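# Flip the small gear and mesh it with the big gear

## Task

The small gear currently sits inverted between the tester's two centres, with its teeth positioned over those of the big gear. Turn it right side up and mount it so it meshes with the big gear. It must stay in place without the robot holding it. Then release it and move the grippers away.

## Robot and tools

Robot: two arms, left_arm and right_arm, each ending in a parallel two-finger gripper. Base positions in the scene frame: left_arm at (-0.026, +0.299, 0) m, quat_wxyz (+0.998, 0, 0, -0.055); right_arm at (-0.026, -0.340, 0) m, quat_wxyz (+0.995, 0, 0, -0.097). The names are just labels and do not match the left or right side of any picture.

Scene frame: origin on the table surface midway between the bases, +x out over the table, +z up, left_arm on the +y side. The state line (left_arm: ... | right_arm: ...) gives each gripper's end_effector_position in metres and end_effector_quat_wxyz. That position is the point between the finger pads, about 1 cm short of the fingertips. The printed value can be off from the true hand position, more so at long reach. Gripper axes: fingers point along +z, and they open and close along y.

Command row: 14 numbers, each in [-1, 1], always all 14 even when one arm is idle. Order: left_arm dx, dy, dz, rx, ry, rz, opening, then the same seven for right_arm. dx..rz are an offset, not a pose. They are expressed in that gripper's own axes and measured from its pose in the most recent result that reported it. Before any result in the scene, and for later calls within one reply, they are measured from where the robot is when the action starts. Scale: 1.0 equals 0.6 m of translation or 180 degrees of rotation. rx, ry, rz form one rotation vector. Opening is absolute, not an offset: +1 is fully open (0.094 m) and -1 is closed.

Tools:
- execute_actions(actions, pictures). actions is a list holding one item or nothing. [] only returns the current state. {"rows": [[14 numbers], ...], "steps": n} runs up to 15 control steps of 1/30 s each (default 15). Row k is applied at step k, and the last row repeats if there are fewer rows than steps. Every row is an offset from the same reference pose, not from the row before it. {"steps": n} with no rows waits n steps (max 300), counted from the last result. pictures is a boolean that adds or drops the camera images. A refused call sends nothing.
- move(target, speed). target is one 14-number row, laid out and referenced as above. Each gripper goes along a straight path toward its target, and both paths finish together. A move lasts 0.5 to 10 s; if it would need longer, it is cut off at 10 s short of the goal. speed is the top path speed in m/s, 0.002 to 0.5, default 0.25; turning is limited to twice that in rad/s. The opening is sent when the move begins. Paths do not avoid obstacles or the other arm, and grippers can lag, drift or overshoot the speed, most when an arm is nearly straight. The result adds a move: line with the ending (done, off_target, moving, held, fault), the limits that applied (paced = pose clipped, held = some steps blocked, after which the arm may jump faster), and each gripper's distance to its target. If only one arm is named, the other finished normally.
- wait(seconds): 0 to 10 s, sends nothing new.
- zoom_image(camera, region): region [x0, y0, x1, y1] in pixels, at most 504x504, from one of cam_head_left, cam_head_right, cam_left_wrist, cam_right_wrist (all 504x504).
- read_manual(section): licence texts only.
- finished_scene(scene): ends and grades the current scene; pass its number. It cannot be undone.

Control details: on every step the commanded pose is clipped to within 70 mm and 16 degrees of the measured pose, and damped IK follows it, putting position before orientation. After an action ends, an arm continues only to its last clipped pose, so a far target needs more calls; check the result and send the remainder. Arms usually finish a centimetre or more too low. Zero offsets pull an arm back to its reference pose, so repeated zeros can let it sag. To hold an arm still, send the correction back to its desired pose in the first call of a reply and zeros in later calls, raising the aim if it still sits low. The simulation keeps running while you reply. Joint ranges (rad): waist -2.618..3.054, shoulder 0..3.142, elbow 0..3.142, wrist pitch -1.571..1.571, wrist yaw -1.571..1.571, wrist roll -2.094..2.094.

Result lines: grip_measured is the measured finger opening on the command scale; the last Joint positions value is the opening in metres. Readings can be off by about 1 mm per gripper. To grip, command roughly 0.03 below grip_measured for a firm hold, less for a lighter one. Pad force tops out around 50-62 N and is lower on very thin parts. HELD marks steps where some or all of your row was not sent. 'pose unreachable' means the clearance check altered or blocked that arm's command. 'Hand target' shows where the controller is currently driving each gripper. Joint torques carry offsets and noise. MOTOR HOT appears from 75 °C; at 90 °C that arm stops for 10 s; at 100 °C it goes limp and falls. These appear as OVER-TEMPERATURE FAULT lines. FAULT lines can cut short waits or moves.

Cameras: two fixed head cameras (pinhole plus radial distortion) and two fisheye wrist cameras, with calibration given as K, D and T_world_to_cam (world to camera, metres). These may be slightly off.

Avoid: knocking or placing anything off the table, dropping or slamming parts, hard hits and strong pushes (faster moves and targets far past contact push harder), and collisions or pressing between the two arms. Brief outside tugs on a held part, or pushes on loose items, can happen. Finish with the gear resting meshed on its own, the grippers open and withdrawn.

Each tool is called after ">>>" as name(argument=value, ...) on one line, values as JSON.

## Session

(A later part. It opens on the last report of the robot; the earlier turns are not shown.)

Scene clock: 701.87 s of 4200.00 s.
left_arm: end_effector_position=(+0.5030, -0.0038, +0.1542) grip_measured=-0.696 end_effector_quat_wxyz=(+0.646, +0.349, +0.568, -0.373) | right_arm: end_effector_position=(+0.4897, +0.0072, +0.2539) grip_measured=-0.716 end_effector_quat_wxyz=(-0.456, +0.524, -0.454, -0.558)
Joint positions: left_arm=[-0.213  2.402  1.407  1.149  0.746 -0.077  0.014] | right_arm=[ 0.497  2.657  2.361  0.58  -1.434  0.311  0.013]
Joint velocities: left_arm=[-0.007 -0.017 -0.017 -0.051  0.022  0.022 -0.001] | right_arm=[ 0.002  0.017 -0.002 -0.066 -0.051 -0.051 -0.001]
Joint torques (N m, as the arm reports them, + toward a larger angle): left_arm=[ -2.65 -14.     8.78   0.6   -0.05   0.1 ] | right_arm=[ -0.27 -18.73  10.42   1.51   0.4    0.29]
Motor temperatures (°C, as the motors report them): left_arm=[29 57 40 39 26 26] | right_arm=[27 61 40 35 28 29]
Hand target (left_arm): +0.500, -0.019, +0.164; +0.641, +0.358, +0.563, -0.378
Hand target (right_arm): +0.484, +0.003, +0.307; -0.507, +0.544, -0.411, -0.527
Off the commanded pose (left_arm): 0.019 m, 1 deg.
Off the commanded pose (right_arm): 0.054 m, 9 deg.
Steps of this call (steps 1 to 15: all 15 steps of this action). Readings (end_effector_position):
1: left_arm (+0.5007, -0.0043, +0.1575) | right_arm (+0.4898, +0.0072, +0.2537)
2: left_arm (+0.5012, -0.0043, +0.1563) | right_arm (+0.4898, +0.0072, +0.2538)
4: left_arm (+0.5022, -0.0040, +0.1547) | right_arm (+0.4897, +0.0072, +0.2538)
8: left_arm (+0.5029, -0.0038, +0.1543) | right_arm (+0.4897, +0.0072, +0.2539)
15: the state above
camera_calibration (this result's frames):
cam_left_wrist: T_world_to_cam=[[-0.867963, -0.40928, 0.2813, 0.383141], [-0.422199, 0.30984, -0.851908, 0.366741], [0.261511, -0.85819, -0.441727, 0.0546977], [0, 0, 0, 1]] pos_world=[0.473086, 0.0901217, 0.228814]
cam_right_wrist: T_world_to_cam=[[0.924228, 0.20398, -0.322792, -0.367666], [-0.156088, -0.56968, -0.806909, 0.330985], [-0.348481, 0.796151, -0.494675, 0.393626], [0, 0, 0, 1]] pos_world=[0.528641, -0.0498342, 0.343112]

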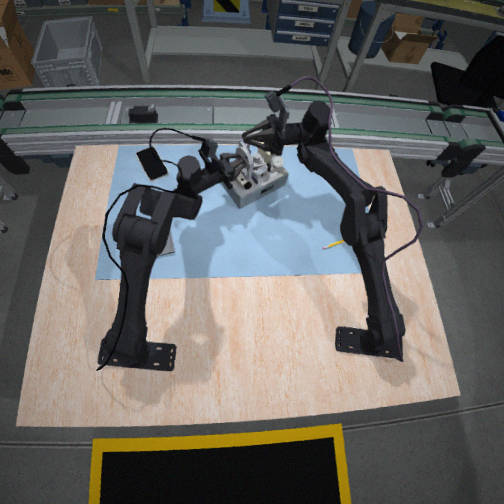

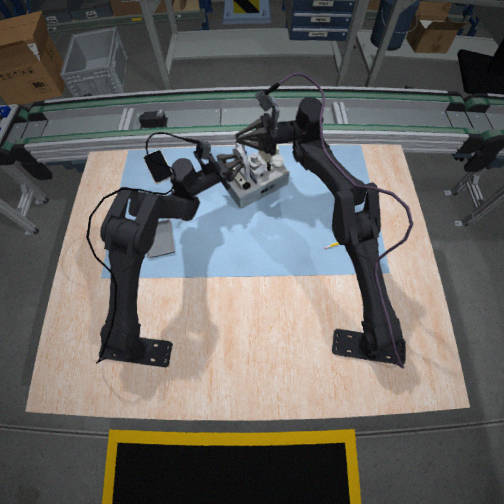

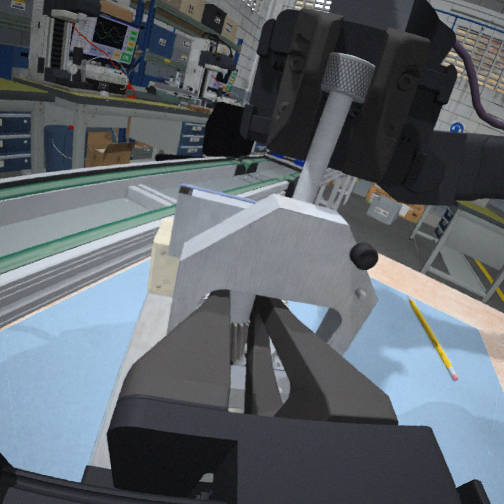

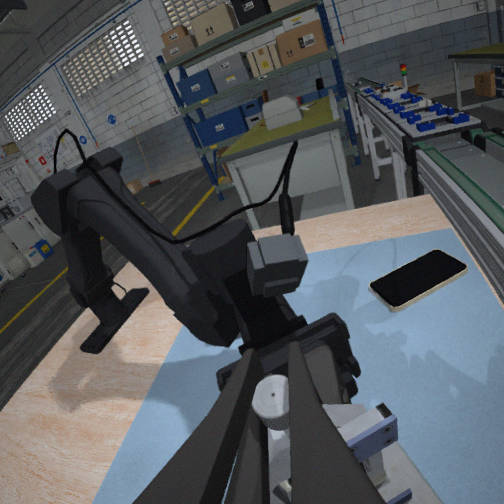

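>>> execute_actions(actions=[{"rows":[[-0.008,-0.016,0.024,0.006,0.035,-0.012,-0.76,-0.045,0.004,0,0,-0.008,-0.025,-0.78]]}], pictures=false)

>>> execute_actions(actions=[{"rows":[[-0.008,-0.012,0.018,0.004,0.005,0,-0.76,-0.015,0.002,0,0,0,-0.01,-0.78]]}], pictures=false)

>>> execute_actions(actions=[{"rows":[[-0.008,-0.012,0.018,0.004,0.005,0,-0.76,-0.01,0.002,0,0,0,-0.005,-0.78]]}])

Scene clock: 709.93 s of 4200.00 s.
left_arm: end_effector_position=(+0.5034, -0.0044, +0.1533) grip_measured=-0.700 end_effector_quat_wxyz=(+0.623, +0.367, +0.591, -0.356) | right_arm: end_effector_position=(+0.4900, +0.0074, +0.2457) grip_measured=-0.716 end_effector_quat_wxyz=(-0.452, +0.524, -0.454, -0.562)
Joint positions: left_arm=[-0.212  2.346  1.407  0.983  0.753  0.007  0.014] | right_arm=[ 0.497  2.678  2.361  0.625 -1.441  0.343  0.013]
Joint velocities: left_arm=[-0.012 -0.017 -0.002 -0.081  0.022  0.022  0.   ] | right_arm=[-0.002  0.002 -0.002  0.081 -0.007  0.051  0.001]
Joint torques (N m, as the arm reports them, + toward a larger angle): left_arm=[ -3.02 -14.03   9.15   0.33  -0.14  -0.29] | right_arm=[ -0.15 -18.29   8.12   1.36   0.3    0.29]
Motor temperatures (°C, as the motors report them): left_arm=[29 58 40 39 26 26] | right_arm=[27 61 41 35 28 29]
Hand target (left_arm): +0.500, -0.020, +0.160; +0.605, +0.363, +0.604, -0.371
Hand target (right_arm): +0.486, +0.005, +0.281; -0.482, +0.535, -0.429, -0.545
Off the commanded pose (left_arm): 0.018 m, 3 deg.
Off the commanded pose (right_arm): 0.035 m, 5 deg.
Steps of this call (steps 1 to 90: nothing new was sent; then 4.57 s passed at rest; steps 91 to 105: all 15 steps of this action). Readings (end_effector_position):
91: left_arm (+0.5031, -0.0041, +0.1546) | right_arm (+0.4900, +0.0072, +0.2526)
92: left_arm (+0.5035, -0.0045, +0.1549) | right_arm (+0.4900, +0.0073, +0.2517)
94: left_arm (+0.5035, -0.0047, +0.1546) | right_arm (+0.4901, +0.0074, +0.2484)
98: left_arm (+0.5034, -0.0044, +0.1535) | right_arm (+0.4900, +0.0074, +0.2457)
105: the state above

Scene clock: 710.43 s of 4200.00 s.
left_arm: end_effector_position=(+0.5033, -0.0045, +0.1530) grip_measured=-0.700 end_effector_quat_wxyz=(+0.626, +0.372, +0.588, -0.351) | right_arm: end_effector_position=(+0.4902, +0.0075, +0.2440) grip_measured=-0.716 end_effector_quat_wxyz=(-0.455, +0.528, -0.450, -0.558)
Joint positions: left_arm=[-0.212  2.346  1.407  0.981  0.753  0.024  0.014] | right_arm=[ 0.497  2.68   2.361  0.619 -1.442  0.32   0.013]
Joint velocities: left_arm=[ 0.002  0.012  0.012 -0.066  0.051 -0.051  0.   ] | right_arm=[ 0.002  0.002  0.002 -0.022  0.007 -0.081 -0.001]
Joint torques (N m, as the arm reports them, + toward a larger angle): left_arm=[ -2.17 -13.55   8.82   0.58  -0.11  -0.05] | right_arm=[ -0.06 -16.79   6.16   0.91   0.19  -0.02]
Motor temperatures (°C, as the motors report them): left_arm=[29 58 40 39 26 26] | right_arm=[27 61 40 35 28 29]
Hand target (left_arm): +0.502, -0.017, +0.158; +0.617, +0.373, +0.593, -0.357
Hand target (right_arm): +0.489, +0.007, +0.255; -0.461, +0.531, -0.445, -0.555
Off the commanded pose (left_arm): 0.014 m, 1 deg.
Off the commanded pose (right_arm): 0.011 m, 1 deg.
Steps of this call (steps 1 to 15: all 15 steps of this action). Readings (end_effector_position):
1: left_arm (+0.5034, -0.0044, +0.1532) | right_arm (+0.4901, +0.0075, +0.2447)
2: left_arm (+0.5033, -0.0045, +0.1532) | right_arm (+0.4901, +0.0075, +0.2444)
4: left_arm (+0.5033, -0.0045, +0.1531) | right_arm (+0.4901, +0.0075, +0.2443)
8: left_arm (+0.5033, -0.0045, +0.1530) | right_arm (+0.4902, +0.0075, +0.2441)
15: the state above

Scene clock: 710.93 s of 4200.00 s.
left_arm: end_effector_position=(+0.5032, -0.0046, +0.1527) grip_measured=-0.700 end_effector_quat_wxyz=(+0.627, +0.375, +0.587, -0.349) | right_arm: end_effector_position=(+0.4901, +0.0075, +0.2439) grip_measured=-0.716 end_effector_quat_wxyz=(-0.456, +0.529, -0.449, -0.557)
Joint positions: left_arm=[-0.212  2.346  1.407  0.98   0.754  0.034  0.014] | right_arm=[ 0.497  2.68   2.361  0.618 -1.443  0.314  0.013]
Joint velocities: left_arm=[-0.007 -0.017 -0.007 -0.022 -0.007  0.051 -0.002] | right_arm=[ 0.002 -0.012  0.007  0.051  0.007 -0.051  0.002]
Joint torques (N m, as the arm reports them, + toward a larger angle): left_arm=[ -2.71 -13.48   8.89   0.62  -0.12   0.05] | right_arm=[ -0.06 -16.59   5.44   0.94   0.18  -0.05]
Motor temperatures (°C, as the motors report them): left_arm=[29 58 40 39 26 26] | right_arm=[27 61 40 35 28 29]
Hand target (left_arm): +0.501, -0.017, +0.158; +0.619, +0.378, +0.591, -0.353
Hand target (right_arm): +0.489, +0.007, +0.250; -0.459, +0.531, -0.446, -0.555
Off the commanded pose (left_arm): 0.014 m, 1 deg.
Off the commanded pose (right_arm): 0.006 m, 1 deg.
Steps of this call (steps 1 to 15: all 15 steps of this action). Readings (end_effector_position):
1: left_arm (+0.5032, -0.0045, +0.1530) | right_arm (+0.4901, +0.0075, +0.2440)
2: left_arm (+0.5032, -0.0045, +0.1529) | right_arm (+0.4901, +0.0075, +0.2440)
4: left_arm (+0.5032, -0.0046, +0.1528) | right_arm (+0.4901, +0.0075, +0.2440)
8: left_arm (+0.5032, -0.0046, +0.1527) | right_arm (+0.4901, +0.0075, +0.2439)
15: the state above
camera_calibration (this result's frames):
cam_left_wrist: T_world_to_cam=[[-0.865261, -0.433244, 0.252236, 0.386352], [-0.430431, 0.384082, -0.816829, 0.364928], [0.257007, -0.815341, -0.518813, 0.067635], [0, 0, 0, 1]] pos_world=[0.473989, 0.0823678, 0.235722]
cam_right_wrist: T_world_to_cam=[[0.926357, 0.212374, -0.311062, -0.37526], [-0.141282, -0.569642, -0.809659, 0.316549], [-0.349145, 0.793981, -0.497687, 0.389605], [0, 0, 0, 1]] pos_world=[0.528376, -0.049324, 0.333469]

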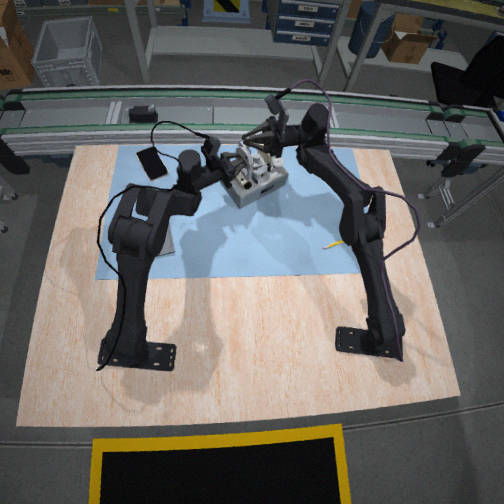

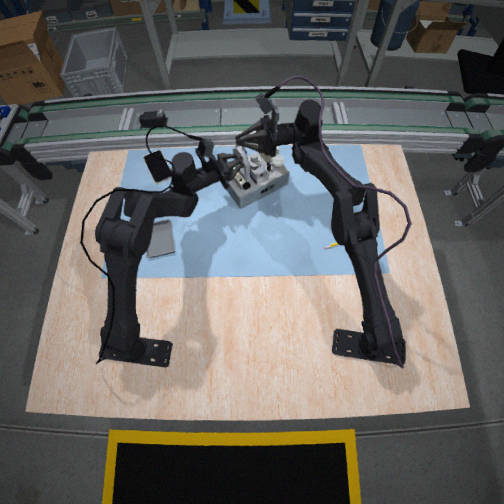

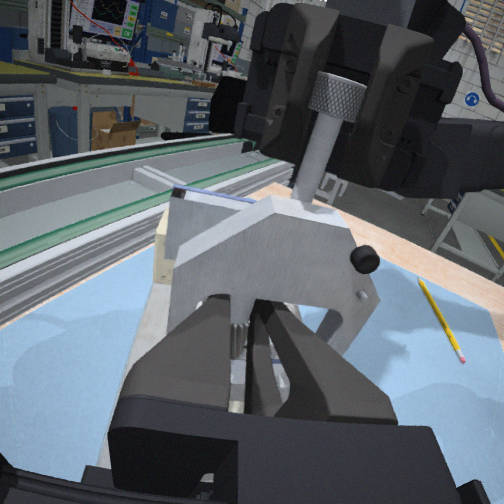

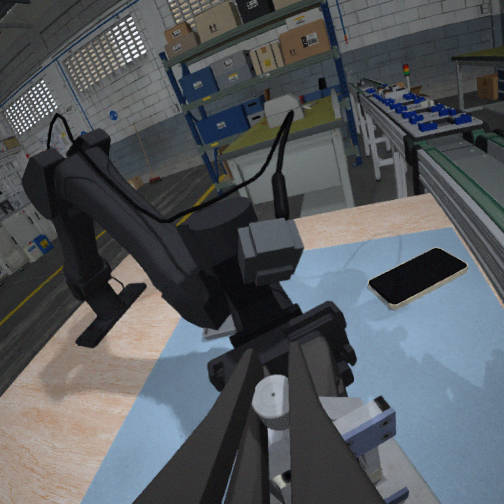

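>>> execute_actions(actions=[{"rows":[[-0.05,-0.01,0.012,0.006,-0.035,-0.012,-0.76,-0.105,0.004,0,0.006,-0.014,-0.05,-0.78]]}], pictures=false)

>>> execute_actions(actions=[{"rows":[[-0.04,-0.03,0.022,0.02,-0.015,0.008,-0.76,-0.09,0.004,0,0.006,-0.012,-0.047,-0.78]]}])

>>> zoom_image(camera="cam_left_wrist", region=[170, 260, 320, 410])

Scene clock: 720.43 s of 4200.00 s.
left_arm: end_effector_position=(+0.5020, -0.0048, +0.1564) grip_measured=-0.701 end_effector_quat_wxyz=(+0.628, +0.349, +0.583, -0.380) | right_arm: end_effector_position=(+0.4897, +0.0071, +0.2525) grip_measured=-0.716 end_effector_quat_wxyz=(-0.458, +0.529, -0.446, -0.557)
Joint positions: left_arm=[-0.212  2.372  1.407  1.073  0.759 -0.079  0.014] | right_arm=[ 0.497  2.68   2.384  0.626 -1.443  0.34   0.013]
Joint velocities: left_arm=[ 0.007 -0.022  0.017 -0.007  0.022 -0.139 -0.001] | right_arm=[ 0.002 -0.002 -0.002  0.037 -0.007  0.007 -0.001]
Joint torques (N m, as the arm reports them, + toward a larger angle): left_arm=[ -1.69 -13.94   8.27   1.44  -0.09  -0.04] | right_arm=[ -0.27 -19.44   9.7    1.47   0.49   0.12]
Motor temperatures (°C, as the motors report them): left_arm=[29 58 40 38 26 26] | right_arm=[27 60 39 34 28 29]
Hand target (left_arm): +0.498, -0.013, +0.182; +0.647, +0.352, +0.555, -0.386
Hand target (right_arm): +0.485, +0.003, +0.306; -0.513, +0.547, -0.404, -0.524
Off the commanded pose (left_arm): 0.028 m, 4 deg.
Off the commanded pose (right_arm): 0.054 m, 9 deg.
Steps of this call (steps 1 to 90: nothing new was sent; then 6.00 s passed at rest; steps 91 to 105: all 15 steps of this action). Readings (end_effector_position):
91: left_arm (+0.5030, -0.0046, +0.1545) | right_arm (+0.4901, +0.0072, +0.2458)
92: left_arm (+0.5031, -0.0046, +0.1546) | right_arm (+0.4900, +0.0072, +0.2470)
94: left_arm (+0.5030, -0.0046, +0.1551) | right_arm (+0.4899, +0.0072, +0.2490)
98: left_arm (+0.5028, -0.0045, +0.1560) | right_arm (+0.4898, +0.0071, +0.2515)
105: the state above

Scene clock: 720.93 s of 4200.00 s.
left_arm: end_effector_position=(+0.5015, -0.0052, +0.1563) grip_measured=-0.701 end_effector_quat_wxyz=(+0.626, +0.348, +0.583, -0.383) | right_arm: end_effector_position=(+0.4897, +0.0071, +0.2525) grip_measured=-0.716 end_effector_quat_wxyz=(-0.458, +0.529, -0.447, -0.558)
Joint positions: left_arm=[-0.212  2.372  1.407  1.072  0.761 -0.084  0.014] | right_arm=[ 0.497  2.68   2.384  0.626 -1.443  0.342  0.013]
Joint velocities: left_arm=[ 0.012  0.012 -0.002  0.007 -0.007  0.007 -0.   ] | right_arm=[ 0.002  0.002 -0.002 -0.066 -0.051 -0.037 -0.   ]
Joint torques (N m, as the arm reports them, + toward a larger angle): left_arm=[ -2.75 -13.82   9.21   1.25   0.3   -0.17] | right_arm=[ -0.26 -19.73   9.3    1.45   0.48   0.14]
Motor temperatures (°C, as the motors report them): left_arm=[29 58 40 38 26 26] | right_arm=[27 60 39 34 28 29]
Hand target (left_arm): +0.491, -0.023, +0.181; +0.635, +0.367, +0.552, -0.398
Hand target (right_arm): +0.484, +0.003, +0.305; -0.510, +0.547, -0.405, -0.526
Off the commanded pose (left_arm): 0.032 m, 5 deg.
Off the commanded pose (right_arm): 0.054 m, 9 deg.
Steps of this call (steps 1 to 15: all 15 steps of this action). Readings (end_effector_position):
1: left_arm (+0.5016, -0.0052, +0.1564) | right_arm (+0.4897, +0.0071, +0.2525)
2: left_arm (+0.5015, -0.0052, +0.1563) | right_arm (+0.4897, +0.0071, +0.2525)
4: left_arm (+0.5015, -0.0052, +0.1563) | right_arm (+0.4897, +0.0071, +0.2525)
8: left_arm (+0.5015, -0.0052, +0.1563) | right_arm (+0.4897, +0.0071, +0.2525)
15: the state above
camera_calibration (this result's frames):
cam_left_wrist: T_world_to_cam=[[-0.859409, -0.39948, 0.319111, 0.370515], [-0.458962, 0.327702, -0.825812, 0.382813], [0.225322, -0.85617, -0.464976, 0.0766246], [0, 0, 0, 1]] pos_world=[0.476855, 0.0881681, 0.233525]
cam_right_wrist: T_world_to_cam=[[0.926927, 0.214039, -0.308209, -0.373221], [-0.139388, -0.566192, -0.812402, 0.323016], [-0.348392, 0.795998, -0.494985, 0.392988], [0, 0, 0, 1]] pos_world=[0.527888, -0.0500448, 0.341912]

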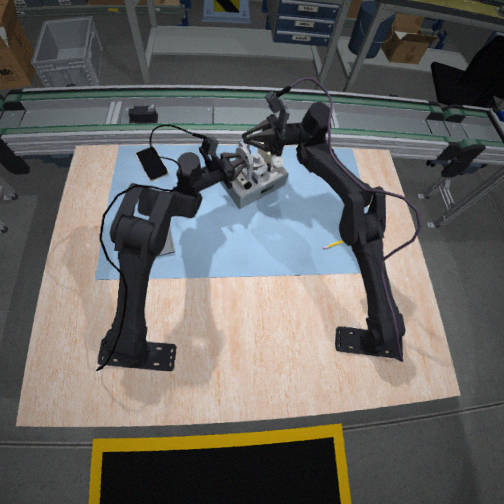

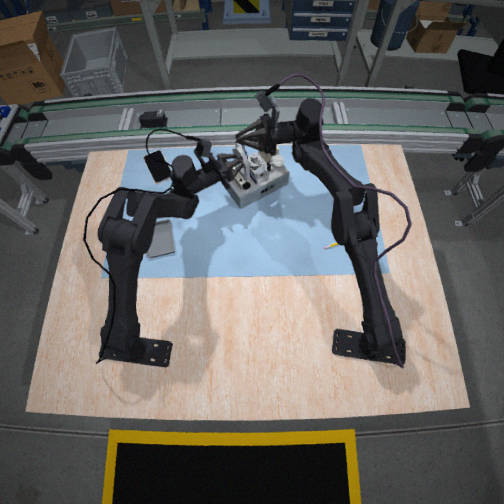

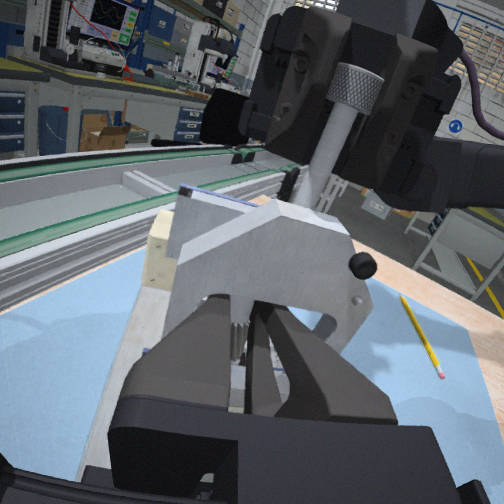

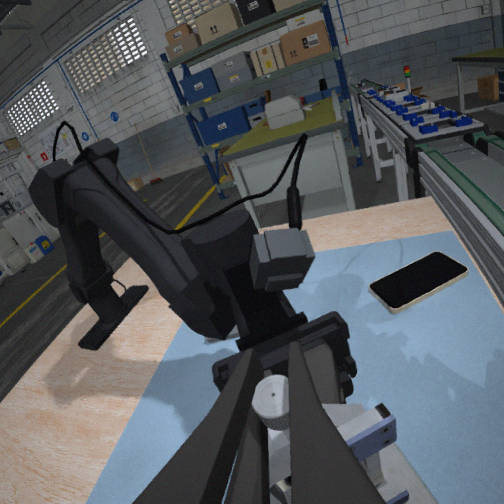

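Region (170, 260, 320, 410) of cam_left_wrist's 504x504 image, scaled by 3.360, with more detail than that image has.

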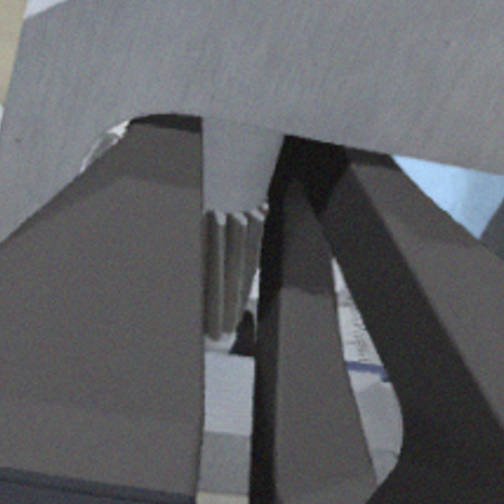

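>>> execute_actions(actions=[{"rows":[[-0.005,-0.016,0.014,0.008,0.012,-0.004,-0.76,-0.045,0.004,0,0,-0.008,-0.025,-0.78]]}], pictures=false)

>>> execute_actions(actions=[{"rows":[[-0.005,-0.016,0.014,0.008,0.012,-0.004,-0.76,-0.012,0.002,0,0,0,-0.008,-0.78]]}])

>>> zoom_image(camera="cam_left_wrist", region=[170, 260, 320, 410])

Scene clock: 728.37 s of 4200.00 s.
left_arm: end_effector_position=(+0.5017, -0.0054, +0.1549) grip_measured=-0.700 end_effector_quat_wxyz=(+0.622, +0.353, +0.589, -0.378) | right_arm: end_effector_position=(+0.4898, +0.0073, +0.2470) grip_measured=-0.716 end_effector_quat_wxyz=(-0.453, +0.527, -0.449, -0.562)
Joint positions: left_arm=[-0.212  2.362  1.407  1.035  0.762 -0.062  0.014] | right_arm=[ 0.497  2.693  2.384  0.657 -1.447  0.371  0.013]
Joint velocities: left_arm=[-0.012  0.002  0.002  0.022  0.022 -0.007  0.   ] | right_arm=[-0.007 -0.002  0.002 -0.007 -0.037  0.051  0.   ]
Joint torques (N m, as the arm reports them, + toward a larger angle): left_arm=[ -1.99 -13.99   7.78   0.58   0.04   0.03] | right_arm=[ -0.14 -17.71   8.14   1.29   0.3    0.21]
Motor temperatures (°C, as the motors report them): left_arm=[29 58 40 39 26 26] | right_arm=[27 62 40 34 28 29]
Hand target (left_arm): +0.497, -0.017, +0.160; +0.609, +0.359, +0.592, -0.388
Hand target (right_arm): +0.486, +0.005, +0.279; -0.484, +0.540, -0.422, -0.544
Off the commanded pose (left_arm): 0.013 m, 2 deg.
Off the commanded pose (right_arm): 0.033 m, 5 deg.
Steps of this call (steps 1 to 90: nothing new was sent; then 3.93 s passed at rest; steps 91 to 105: all 15 steps of this action). Readings (end_effector_position):
91: left_arm (+0.5016, -0.0053, +0.1550) | right_arm (+0.4899, +0.0072, +0.2512)
92: left_arm (+0.5017, -0.0053, +0.1552) | right_arm (+0.4899, +0.0072, +0.2505)
94: left_arm (+0.5018, -0.0053, +0.1550) | right_arm (+0.4899, +0.0073, +0.2475)
98: left_arm (+0.5017, -0.0054, +0.1549) | right_arm (+0.4897, +0.0072, +0.2472)
105: the state above

Scene clock: 728.87 s of 4200.00 s.
left_arm: end_effector_position=(+0.5017, -0.0054, +0.1549) grip_measured=-0.700 end_effector_quat_wxyz=(+0.619, +0.356, +0.592, -0.374) | right_arm: end_effector_position=(+0.4900, +0.0073, +0.2456) grip_measured=-0.716 end_effector_quat_wxyz=(-0.455, +0.530, -0.446, -0.559)
Joint positions: left_arm=[-0.212  2.353  1.407  1.011  0.763 -0.046  0.014] | right_arm=[ 0.497  2.695  2.384  0.651 -1.448  0.355  0.013]
Joint velocities: left_arm=[-0.012 -0.027 -0.002 -0.081  0.022 -0.037 -0.001] | right_arm=[ 0.002  0.007 -0.007 -0.051 -0.066 -0.066  0.   ]
Joint torques (N m, as the arm reports them, + toward a larger angle): left_arm=[ -1.98 -13.93   8.02   0.41   0.11   0.01] | right_arm=[ -0.06 -16.81   5.69   0.93   0.2   -0.01]
Motor temperatures (°C, as the motors report them): left_arm=[29 58 40 39 26 26] | right_arm=[27 61 39 34 28 29]
Hand target (left_arm): +0.497, -0.017, +0.158; +0.604, +0.363, +0.597, -0.383
Hand target (right_arm): +0.489, +0.007, +0.254; -0.460, +0.533, -0.442, -0.556
Off the commanded pose (left_arm): 0.013 m, 2 deg.
Off the commanded pose (right_arm): 0.009 m, 1 deg.
Steps of this call (steps 1 to 15: all 15 steps of this action). Readings (end_effector_position):
1: left_arm (+0.5017, -0.0054, +0.1549) | right_arm (+0.4900, +0.0073, +0.2463)
2: left_arm (+0.5017, -0.0054, +0.1550) | right_arm (+0.4899, +0.0073, +0.2460)
4: left_arm (+0.5017, -0.0054, +0.1548) | right_arm (+0.4900, +0.0073, +0.2458)
8: left_arm (+0.5017, -0.0054, +0.1549) | right_arm (+0.4900, +0.0073, +0.2457)
15: the state above
camera_calibration (this result's frames):
cam_left_wrist: T_world_to_cam=[[-0.856766, -0.410427, 0.312253, 0.370693], [-0.464953, 0.352825, -0.811993, 0.382771], [0.223093, -0.840871, -0.493118, 0.0813108], [0, 0, 0, 1]] pos_world=[0.477428, 0.0854628, 0.235154]
cam_right_wrist: T_world_to_cam=[[0.924796, 0.219187, -0.310983, -0.373893], [-0.138222, -0.567971, -0.811359, 0.316744], [-0.354468, 0.793326, -0.494961, 0.392483], [0, 0, 0, 1]] pos_world=[0.528678, -0.0495127, 0.334982]

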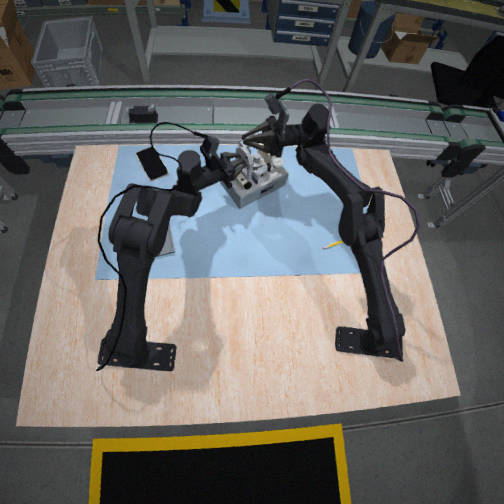

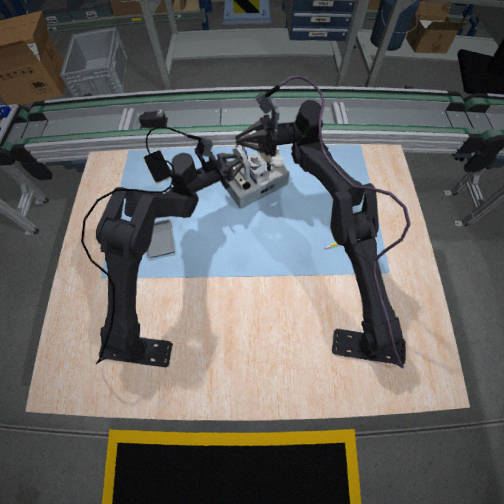

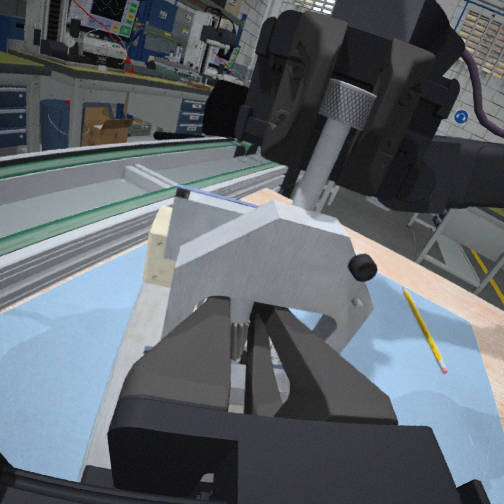

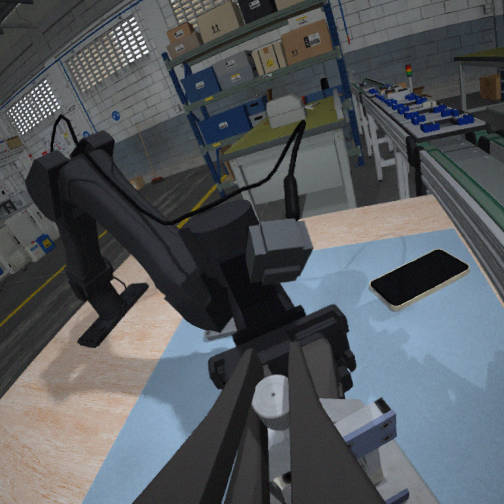

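Region (170, 260, 320, 410) of cam_left_wrist's 504x504 image, scaled by 3.360, with more detail than that image has.

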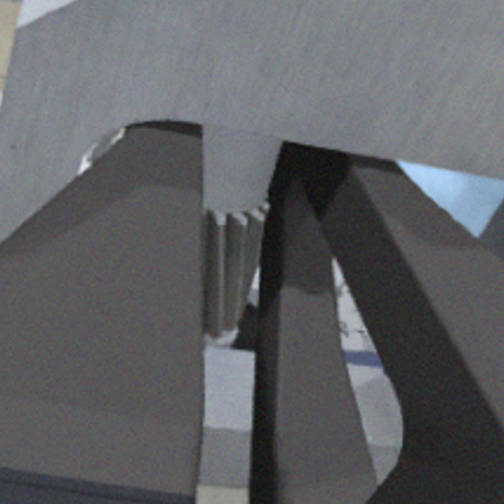

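>>> execute_actions(actions=[{"rows":[[-0.012,-0.03,0.008,0.022,0,-0.008,-0.76,-0.09,0.004,0,0.006,-0.013,-0.047,-0.78]]}])

>>> zoom_image(camera="cam_left_wrist", region=[170, 260, 320, 410])

Scene clock: 734.43 s of 4200.00 s.
left_arm: end_effector_position=(+0.5013, -0.0055, +0.1554) grip_measured=-0.701 end_effector_quat_wxyz=(+0.619, +0.356, +0.591, -0.376) | right_arm: end_effector_position=(+0.4897, +0.0072, +0.2478) grip_measured=-0.716 end_effector_quat_wxyz=(-0.457, +0.529, -0.445, -0.559)
Joint positions: left_arm=[-0.212  2.353  1.407  1.013  0.765 -0.051  0.014] | right_arm=[ 0.497  2.695  2.386  0.667 -1.447  0.369  0.013]
Joint velocities: left_arm=[ 0.012  0.017 -0.002 -0.022 -0.066 -0.022 -0.   ] | right_arm=[-0.002 -0.017  0.012 -0.022  0.051  0.037 -0.   ]
Joint torques (N m, as the arm reports them, + toward a larger angle): left_arm=[ -1.61 -14.11   6.68   0.86   0.54  -0.23] | right_arm=[ -0.26 -19.5    9.25   1.44   0.51   0.17]
Motor temperatures (°C, as the motors report them): left_arm=[29 59 40 38 26 26] | right_arm=[27 61 39 34 28 29]
Hand target (left_arm): +0.488, -0.018, +0.162; +0.602, +0.370, +0.583, -0.402
Hand target (right_arm): +0.485, +0.003, +0.299; -0.508, +0.547, -0.404, -0.528
Off the commanded pose (left_arm): 0.020 m, 4 deg.
Off the commanded pose (right_arm): 0.052 m, 9 deg.
Steps of this call (steps 1 to 90: nothing new was sent; then 2.07 s passed at rest; steps 91 to 105: all 15 steps of this action). Readings (end_effector_position):
91: left_arm (+0.5013, -0.0056, +0.1552) | right_arm (+0.4899, +0.0073, +0.2465)
92: left_arm (+0.5013, -0.0055, +0.1554) | right_arm (+0.4898, +0.0073, +0.2470)
94: left_arm (+0.5013, -0.0055, +0.1554) | right_arm (+0.4897, +0.0072, +0.2473)
98: left_arm (+0.5013, -0.0055, +0.1554) | right_arm (+0.4897, +0.0072, +0.2476)
105: the state above
camera_calibration (this result's frames):
cam_left_wrist: T_world_to_cam=[[-0.857331, -0.407405, 0.314651, 0.370168], [-0.465257, 0.351709, -0.812303, 0.383226], [0.220271, -0.842806, -0.491079, 0.0827159], [0, 0, 0, 1]] pos_world=[0.477436, 0.0857378, 0.235442]
cam_right_wrist: T_world_to_cam=[[0.925708, 0.219364, -0.30813, -0.374125], [-0.13677, -0.56539, -0.813405, 0.318205], [-0.352646, 0.795119, -0.493384, 0.392273], [0, 0, 0, 1]] pos_world=[0.528185, -0.0499245, 0.337091]

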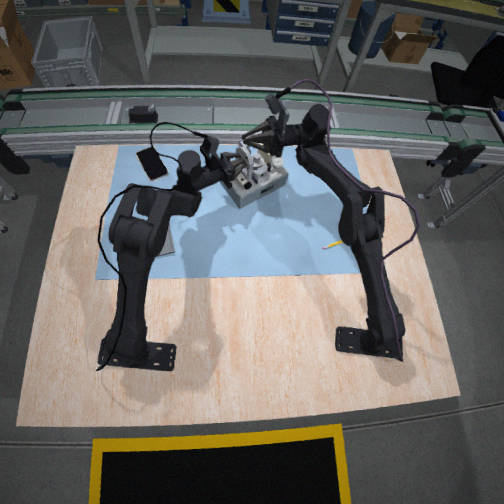

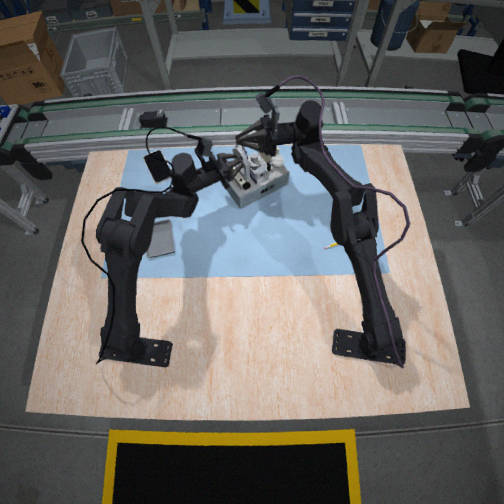

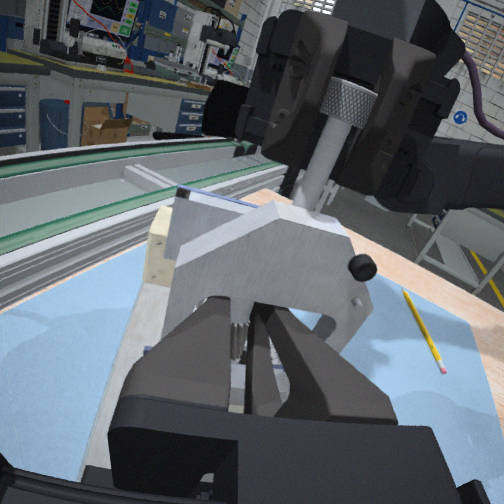

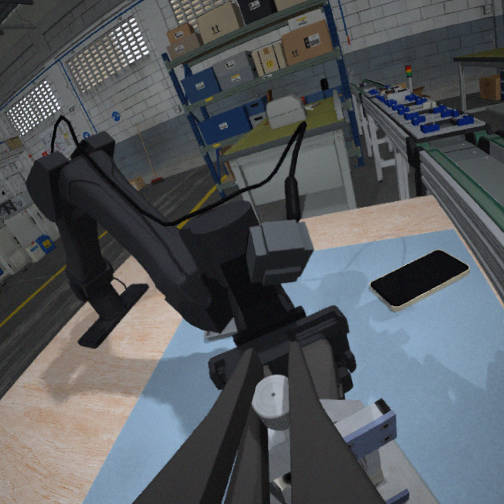

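Region (170, 260, 320, 410) of cam_left_wrist's 504x504 image, scaled by 3.360, with more detail than that image has.

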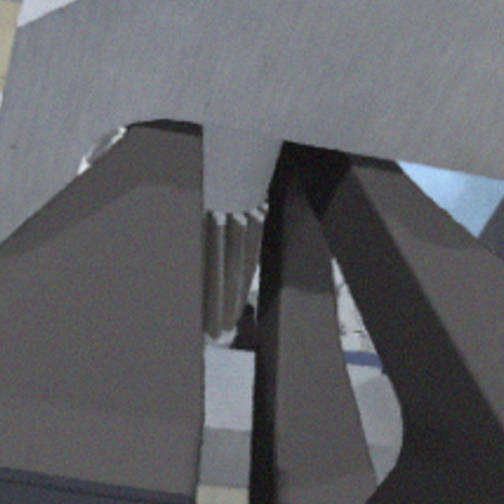

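>>> execute_actions(actions=[{"rows":[[0.002,-0.004,0.006,0,0.012,0.02,-0.76,-0.08,0.004,0,0.004,-0.012,-0.04,-0.78]]}], pictures=false)

>>> execute_actions(actions=[{"rows":[[0,-0.01,0.012,0.004,0.02,0.015,-0.76,-0.025,0.002,0,0,-0.003,-0.012,-0.78]]}])

>>> zoom_image(camera="cam_left_wrist", region=[170, 260, 320, 410])

Scene clock: 742.37 s of 4200.00 s.
left_arm: end_effector_position=(+0.5011, -0.0054, +0.1550) grip_measured=-0.701 end_effector_quat_wxyz=(+0.625, +0.372, +0.585, -0.360) | right_arm: end_effector_position=(+0.4897, +0.0072, +0.2489) grip_measured=-0.716 end_effector_quat_wxyz=(-0.456, +0.527, -0.447, -0.561)
Joint positions: left_arm=[-0.212  2.348  1.407  0.997  0.767  0.004  0.014] | right_arm=[ 0.497  2.695  2.386  0.678 -1.445  0.387  0.013]
Joint velocities: left_arm=[-0.017 -0.002 -0.012  0.051 -0.022 -0.007  0.   ] | right_arm=[-0.007  0.012 -0.007  0.007  0.007  0.007 -0.   ]
Joint torques (N m, as the arm reports them, + toward a larger angle): left_arm=[ -1.04 -13.86   7.47   0.44  -0.12   0.46] | right_arm=[ -0.24 -18.7    9.4    1.43   0.45   0.19]
Motor temperatures (°C, as the motors report them): left_arm=[29 59 39 39 26 27] | right_arm=[27 62 40 34 28 29]
Hand target (left_arm): +0.501, -0.010, +0.154; +0.620, +0.381, +0.590, -0.350
Hand target (right_arm): +0.485, +0.004, +0.295; -0.502, +0.544, -0.409, -0.534
Off the commanded pose (left_arm): 0.004 m, 2 deg.
Off the commanded pose (right_arm): 0.047 m, 8 deg.
Steps of this call (steps 1 to 90: nothing new was sent; then 4.43 s passed at rest; steps 91 to 105: all 15 steps of this action). Readings (end_effector_position):
91: left_arm (+0.5016, -0.0052, +0.1550) | right_arm (+0.4897, +0.0072, +0.2480)
92: left_arm (+0.5016, -0.0052, +0.1548) | right_arm (+0.4897, +0.0072, +0.2481)
94: left_arm (+0.5013, -0.0054, +0.1548) | right_arm (+0.4897, +0.0072, +0.2483)
98: left_arm (+0.5011, -0.0055, +0.1549) | right_arm (+0.4897, +0.0072, +0.2486)
105: the state above

Scene clock: 742.87 s of 4200.00 s.
left_arm: end_effector_position=(+0.5006, -0.0055, +0.1545) grip_measured=-0.701 end_effector_quat_wxyz=(+0.618, +0.379, +0.591, -0.354) | right_arm: end_effector_position=(+0.4899, +0.0074, +0.2430) grip_measured=-0.716 end_effector_quat_wxyz=(-0.451, +0.527, -0.448, -0.564)
Joint positions: left_arm=[-0.212  2.331  1.407  0.944  0.769  0.036  0.014] | right_arm=[ 0.497  2.705  2.386  0.683 -1.45   0.391  0.013]
Joint velocities: left_arm=[ 0.007  0.012  0.017  0.007 -0.066  0.051 -0.001] | right_arm=[-0.017 -0.012 -0.017 -0.022  0.051 -0.007 -0.001]
Joint torques (N m, as the arm reports them, + toward a larger angle): left_arm=[ -1.78 -13.63   8.23   0.36  -0.1    0.7 ] | right_arm=[ -0.11 -17.01   7.22   1.16   0.3    0.23]
Motor temperatures (°C, as the motors report them): left_arm=[29 59 39 38 26 27] | right_arm=[27 62 40 34 28 29]
Hand target (left_arm): +0.499, -0.014, +0.155; +0.613, +0.399, +0.591, -0.339
Hand target (right_arm): +0.488, +0.006, +0.264; -0.468, +0.533, -0.435, -0.554
Off the commanded pose (left_arm): 0.009 m, 3 deg.
Off the commanded pose (right_arm): 0.021 m, 3 deg.
Steps of this call (steps 1 to 15: all 15 steps of this action). Readings (end_effector_position):
1: left_arm (+0.5010, -0.0055, +0.1550) | right_arm (+0.4900, +0.0073, +0.2473)
2: left_arm (+0.5009, -0.0055, +0.1551) | right_arm (+0.4899, +0.0073, +0.2463)
4: left_arm (+0.5008, -0.0055, +0.1548) | right_arm (+0.4900, +0.0074, +0.2429)
8: left_arm (+0.5007, -0.0055, +0.1546) | right_arm (+0.4899, +0.0074, +0.2430)
15: the state above
camera_calibration (this result's frames):
cam_left_wrist: T_world_to_cam=[[-0.866965, -0.422719, 0.26397, 0.382382], [-0.438877, 0.396617, -0.806277, 0.368345], [0.236133, -0.814864, -0.529374, 0.0805569], [0, 0, 0, 1]] pos_world=[0.474148, 0.0811909, 0.238695]
cam_right_wrist: T_world_to_cam=[[0.919894, 0.22208, -0.323226, -0.369299], [-0.147005, -0.568836, -0.809206, 0.318446], [-0.363571, 0.7919, -0.490622, 0.394582], [0, 0, 0, 1]] pos_world=[0.529988, -0.0493116, 0.331912]

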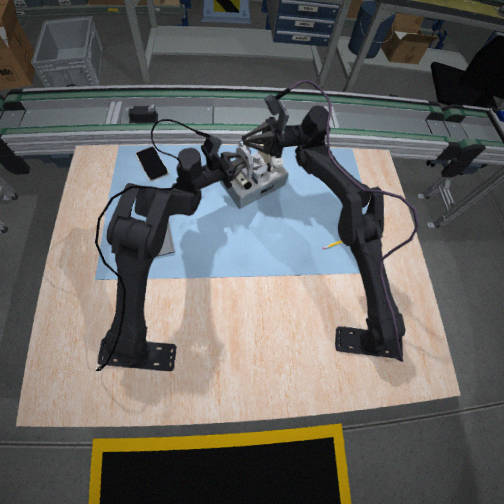

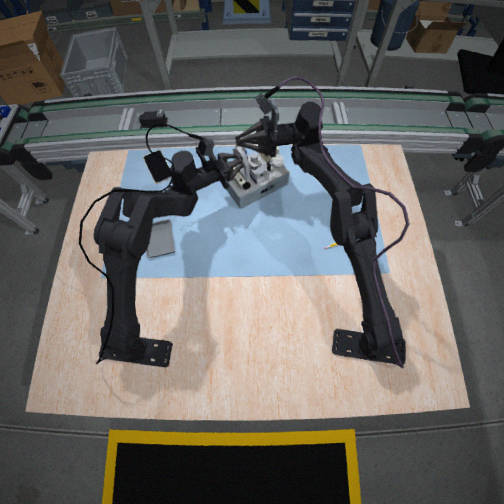

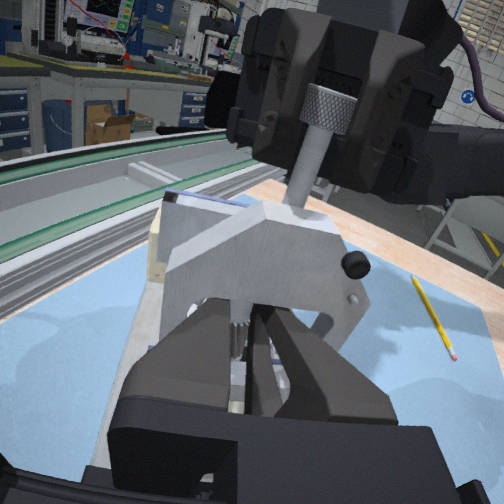

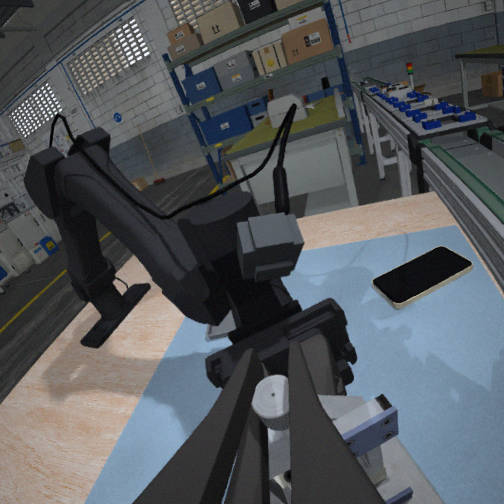

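Region (170, 260, 320, 410) of cam_left_wrist's 504x504 image, scaled by 3.360, with more detail than that image has.

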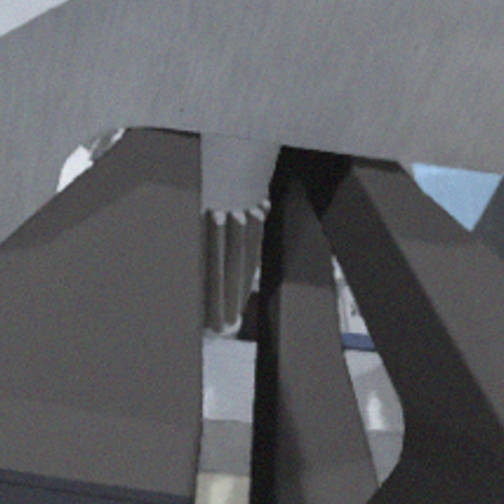

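Bottom trapped, knob dropped 2.6 mm into top hole. Release.

>>> execute_actions(actions=[{"rows":[[-0.01,0,0,0,0,0,-0.76,-0.015,0,0,0,0,0,-0.4]],"steps":10}], pictures=false)

>>> execute_actions(actions=[{"rows":[[-0.012,0,0,0,0,0,-0.5,-0.015,0,0,0,0,0,-0.4]],"steps":10}], pictures=false)

>>> move(target=[-0.01,0,-0.2,0,-0.03,0,-0.5,-0.05,0.1,-0.2,0,0,0,-0.0], speed=0.1)

>>> zoom_image(camera="cam_left_wrist", region=[170, 100, 370, 300])

Scene clock: 750.17 s of 4200.00 s.
left_arm: end_effector_position=(+0.5005, -0.0054, +0.1556) grip_measured=-0.701 end_effector_quat_wxyz=(+0.618, +0.377, +0.591, -0.357) | right_arm: end_effector_position=(+0.4899, +0.0076, +0.2423) grip_measured=-0.402 end_effector_quat_wxyz=(-0.449, +0.525, -0.451, -0.565)
Joint positions: left_arm=[-0.211  2.331  1.407  0.949  0.77   0.026  0.014] | right_arm=[ 0.497  2.705  2.386  0.677 -1.451  0.394  0.028]
Joint velocities: left_arm=[-0.027  0.007 -0.007 -0.022  0.007 -0.007  0.001] | right_arm=[ 0.017  0.012 -0.017  0.022 -0.007  0.037  0.   ]
Joint torques (N m, as the arm reports them, + toward a larger angle): left_arm=[ -0.09 -13.88   6.84   0.92  -0.04   0.07] | right_arm=[ -0.11 -16.06   7.18   0.8    0.21   0.03]
Motor temperatures (°C, as the motors report them): left_arm=[29 59 39 38 26 27] | right_arm=[27 61 39 34 28 29]
Hand target (left_arm): +0.500, -0.006, +0.160; +0.618, +0.379, +0.591, -0.354
Hand target (right_arm): +0.490, +0.007, +0.252; -0.452, +0.527, -0.448, -0.564
Off the commanded pose (left_arm): 0.005 m, 0 deg.
Off the commanded pose (right_arm): 0.010 m, 1 deg.
Steps of this call (steps 1 to 90: nothing new was sent; then 3.97 s passed at rest; steps 91 to 100: all 10 steps of this action). Readings (end_effector_position):
91: left_arm (+0.5006, -0.0054, +0.1551) | right_arm (+0.4899, +0.0074, +0.2426)
92: left_arm (+0.5005, -0.0054, +0.1556) | right_arm (+0.4899, +0.0076, +0.2425)
94: left_arm (+0.5005, -0.0054, +0.1556) | right_arm (+0.4899, +0.0076, +0.2425)
98: left_arm (+0.5005, -0.0054, +0.1556) | right_arm (+0.4899, +0.0076, +0.2423)
100: the state above

Scene clock: 750.50 s of 4200.00 s.
left_arm: end_effector_position=(+0.4987, -0.0057, +0.1515) grip_measured=-0.502 end_effector_quat_wxyz=(+0.611, +0.379, +0.595, -0.360) | right_arm: end_effector_position=(+0.4900, +0.0076, +0.2420) grip_measured=-0.402 end_effector_quat_wxyz=(-0.446, +0.524, -0.453, -0.567)
Joint positions: left_arm=[-0.21   2.331  1.404  0.935  0.78   0.029  0.023] | right_arm=[ 0.497  2.705  2.386  0.674 -1.451  0.398  0.028]
Joint velocities: left_arm=[-0.002 -0.012 -0.012 -0.037 -0.037 -0.037  0.001] | right_arm=[-0.007  0.002  0.007 -0.081 -0.051 -0.051  0.001]
Joint torques (N m, as the arm reports them, + toward a larger angle): left_arm=[ -0.25 -13.99   7.34   1.    -0.07  -0.03] | right_arm=[ -0.11 -15.97   7.14   0.8    0.2    0.04]
Motor temperatures (°C, as the motors report them): left_arm=[29 59 39 38 26 27] | right_arm=[27 61 39 34 28 29]
Hand target (left_arm): +0.500, -0.005, +0.163; +0.618, +0.377, +0.591, -0.357
Hand target (right_arm): +0.490, +0.007, +0.251; -0.449, +0.525, -0.451, -0.566
Off the commanded pose (left_arm): 0.011 m, 1 deg.
Off the commanded pose (right_arm): 0.009 m, 0 deg.
Steps of this call (steps 1 to 10: all 10 steps of this action). Readings (end_effector_position):
1: left_arm (+0.4993, -0.0057, +0.1549) | right_arm (+0.4899, +0.0076, +0.2423)
2: left_arm (+0.4986, -0.0057, +0.1543) | right_arm (+0.4900, +0.0076, +0.2422)
4: left_arm (+0.4982, -0.0059, +0.1531) | right_arm (+0.4900, +0.0076, +0.2421)
8: left_arm (+0.4987, -0.0057, +0.1518) | right_arm (+0.4900, +0.0076, +0.2420)
10: the state above

Scene clock: 752.63 s of 4200.00 s.
left_arm: end_effector_position=(+0.4475, +0.0991, +0.1441) grip_measured=-0.502 end_effector_quat_wxyz=(+0.629, +0.356, +0.579, -0.378) | right_arm: end_effector_position=(+0.4611, -0.1211, +0.2623) grip_measured=-0.002 end_effector_quat_wxyz=(-0.463, +0.496, -0.501, -0.537)
Joint positions: left_arm=[-0.001  2.225  1.019  1.346  0.977 -0.106  0.023] | right_arm=[ 0.275  2.303  1.743  0.94  -1.557  0.457  0.047]
Joint velocities: left_arm=[ 0.007 -0.002  0.002 -0.037  0.022 -0.022 -0.002] | right_arm=[ 0.002  0.012 -0.007 -0.037 -0.007 -0.022 -0.001]
Joint torques (N m, as the arm reports them, + toward a larger angle): left_arm=[  0.23 -12.68   4.53   1.1    0.08   0.  ] | right_arm=[ -0.09 -15.29   3.88   0.97   0.23  -0.12]
Motor temperatures (°C, as the motors report them): left_arm=[29 59 39 38 26 27] | right_arm=[27 61 39 34 28 29]
Hand target (left_arm): +0.443, +0.100, +0.156; +0.637, +0.363, +0.566, -0.377
Hand target (right_arm): +0.457, -0.122, +0.270; +0.471, -0.503, +0.494, +0.530
Off the commanded pose (left_arm): 0.013 m, 2 deg.
Off the commanded pose (right_arm): 0.009 m, 7 deg.
joint sent to its limit (right arm) — the command would take joint 5 (wrist yaw) past its lower limit, so that joint was sent only as far as its limit.
move: off_target (left_arm, right_arm)
camera_calibration (this result's frames):
cam_left_wrist: T_world_to_cam=[[-0.866677, -0.398514, 0.300095, 0.375576], [-0.44267, 0.33696, -0.830964, 0.306335], [0.230031, -0.853021, -0.468445, 0.170507], [0, 0, 0, 1]] pos_world=[0.421887, 0.191896, 0.221718]
cam_right_wrist: T_world_to_cam=[[0.924, 0.0953109, -0.370325, -0.312965], [-0.251002, -0.579436, -0.775405, 0.294533], [-0.288484, 0.809426, -0.511475, 0.468272], [0, 0, 0, 1]] pos_world=[0.498197, -0.178539, 0.351993]

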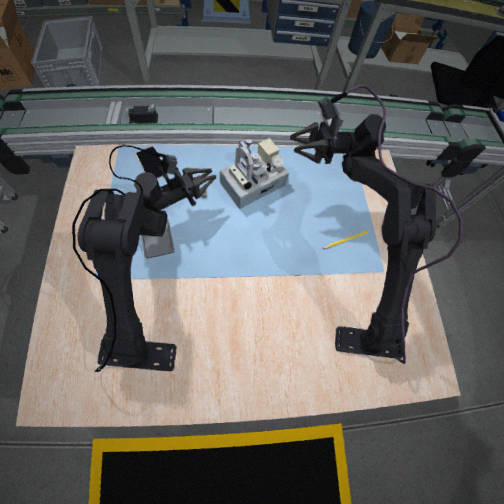

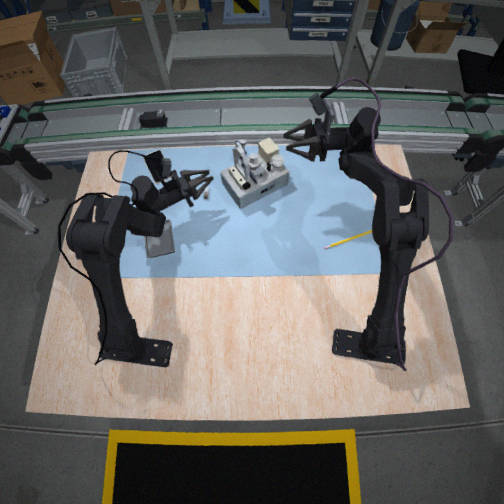

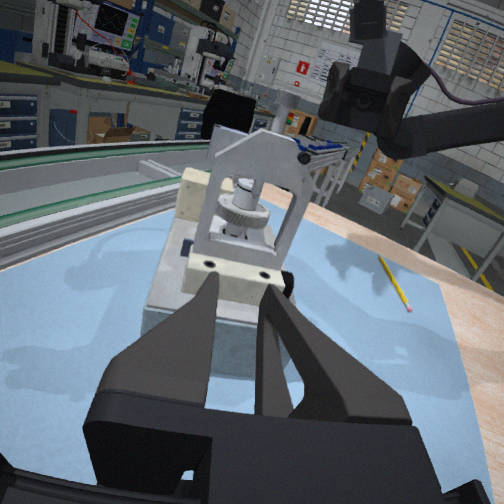

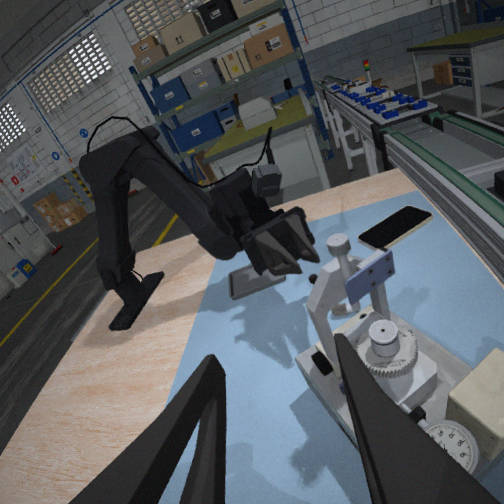

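Region (170, 100, 370, 300) of cam_left_wrist's 504x504 image, scaled by 2.520, with more detail than that image has.

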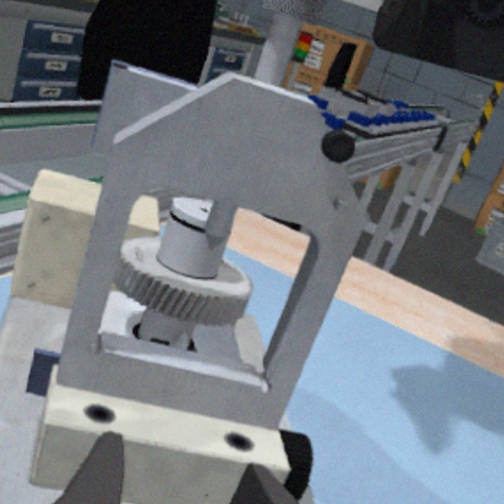

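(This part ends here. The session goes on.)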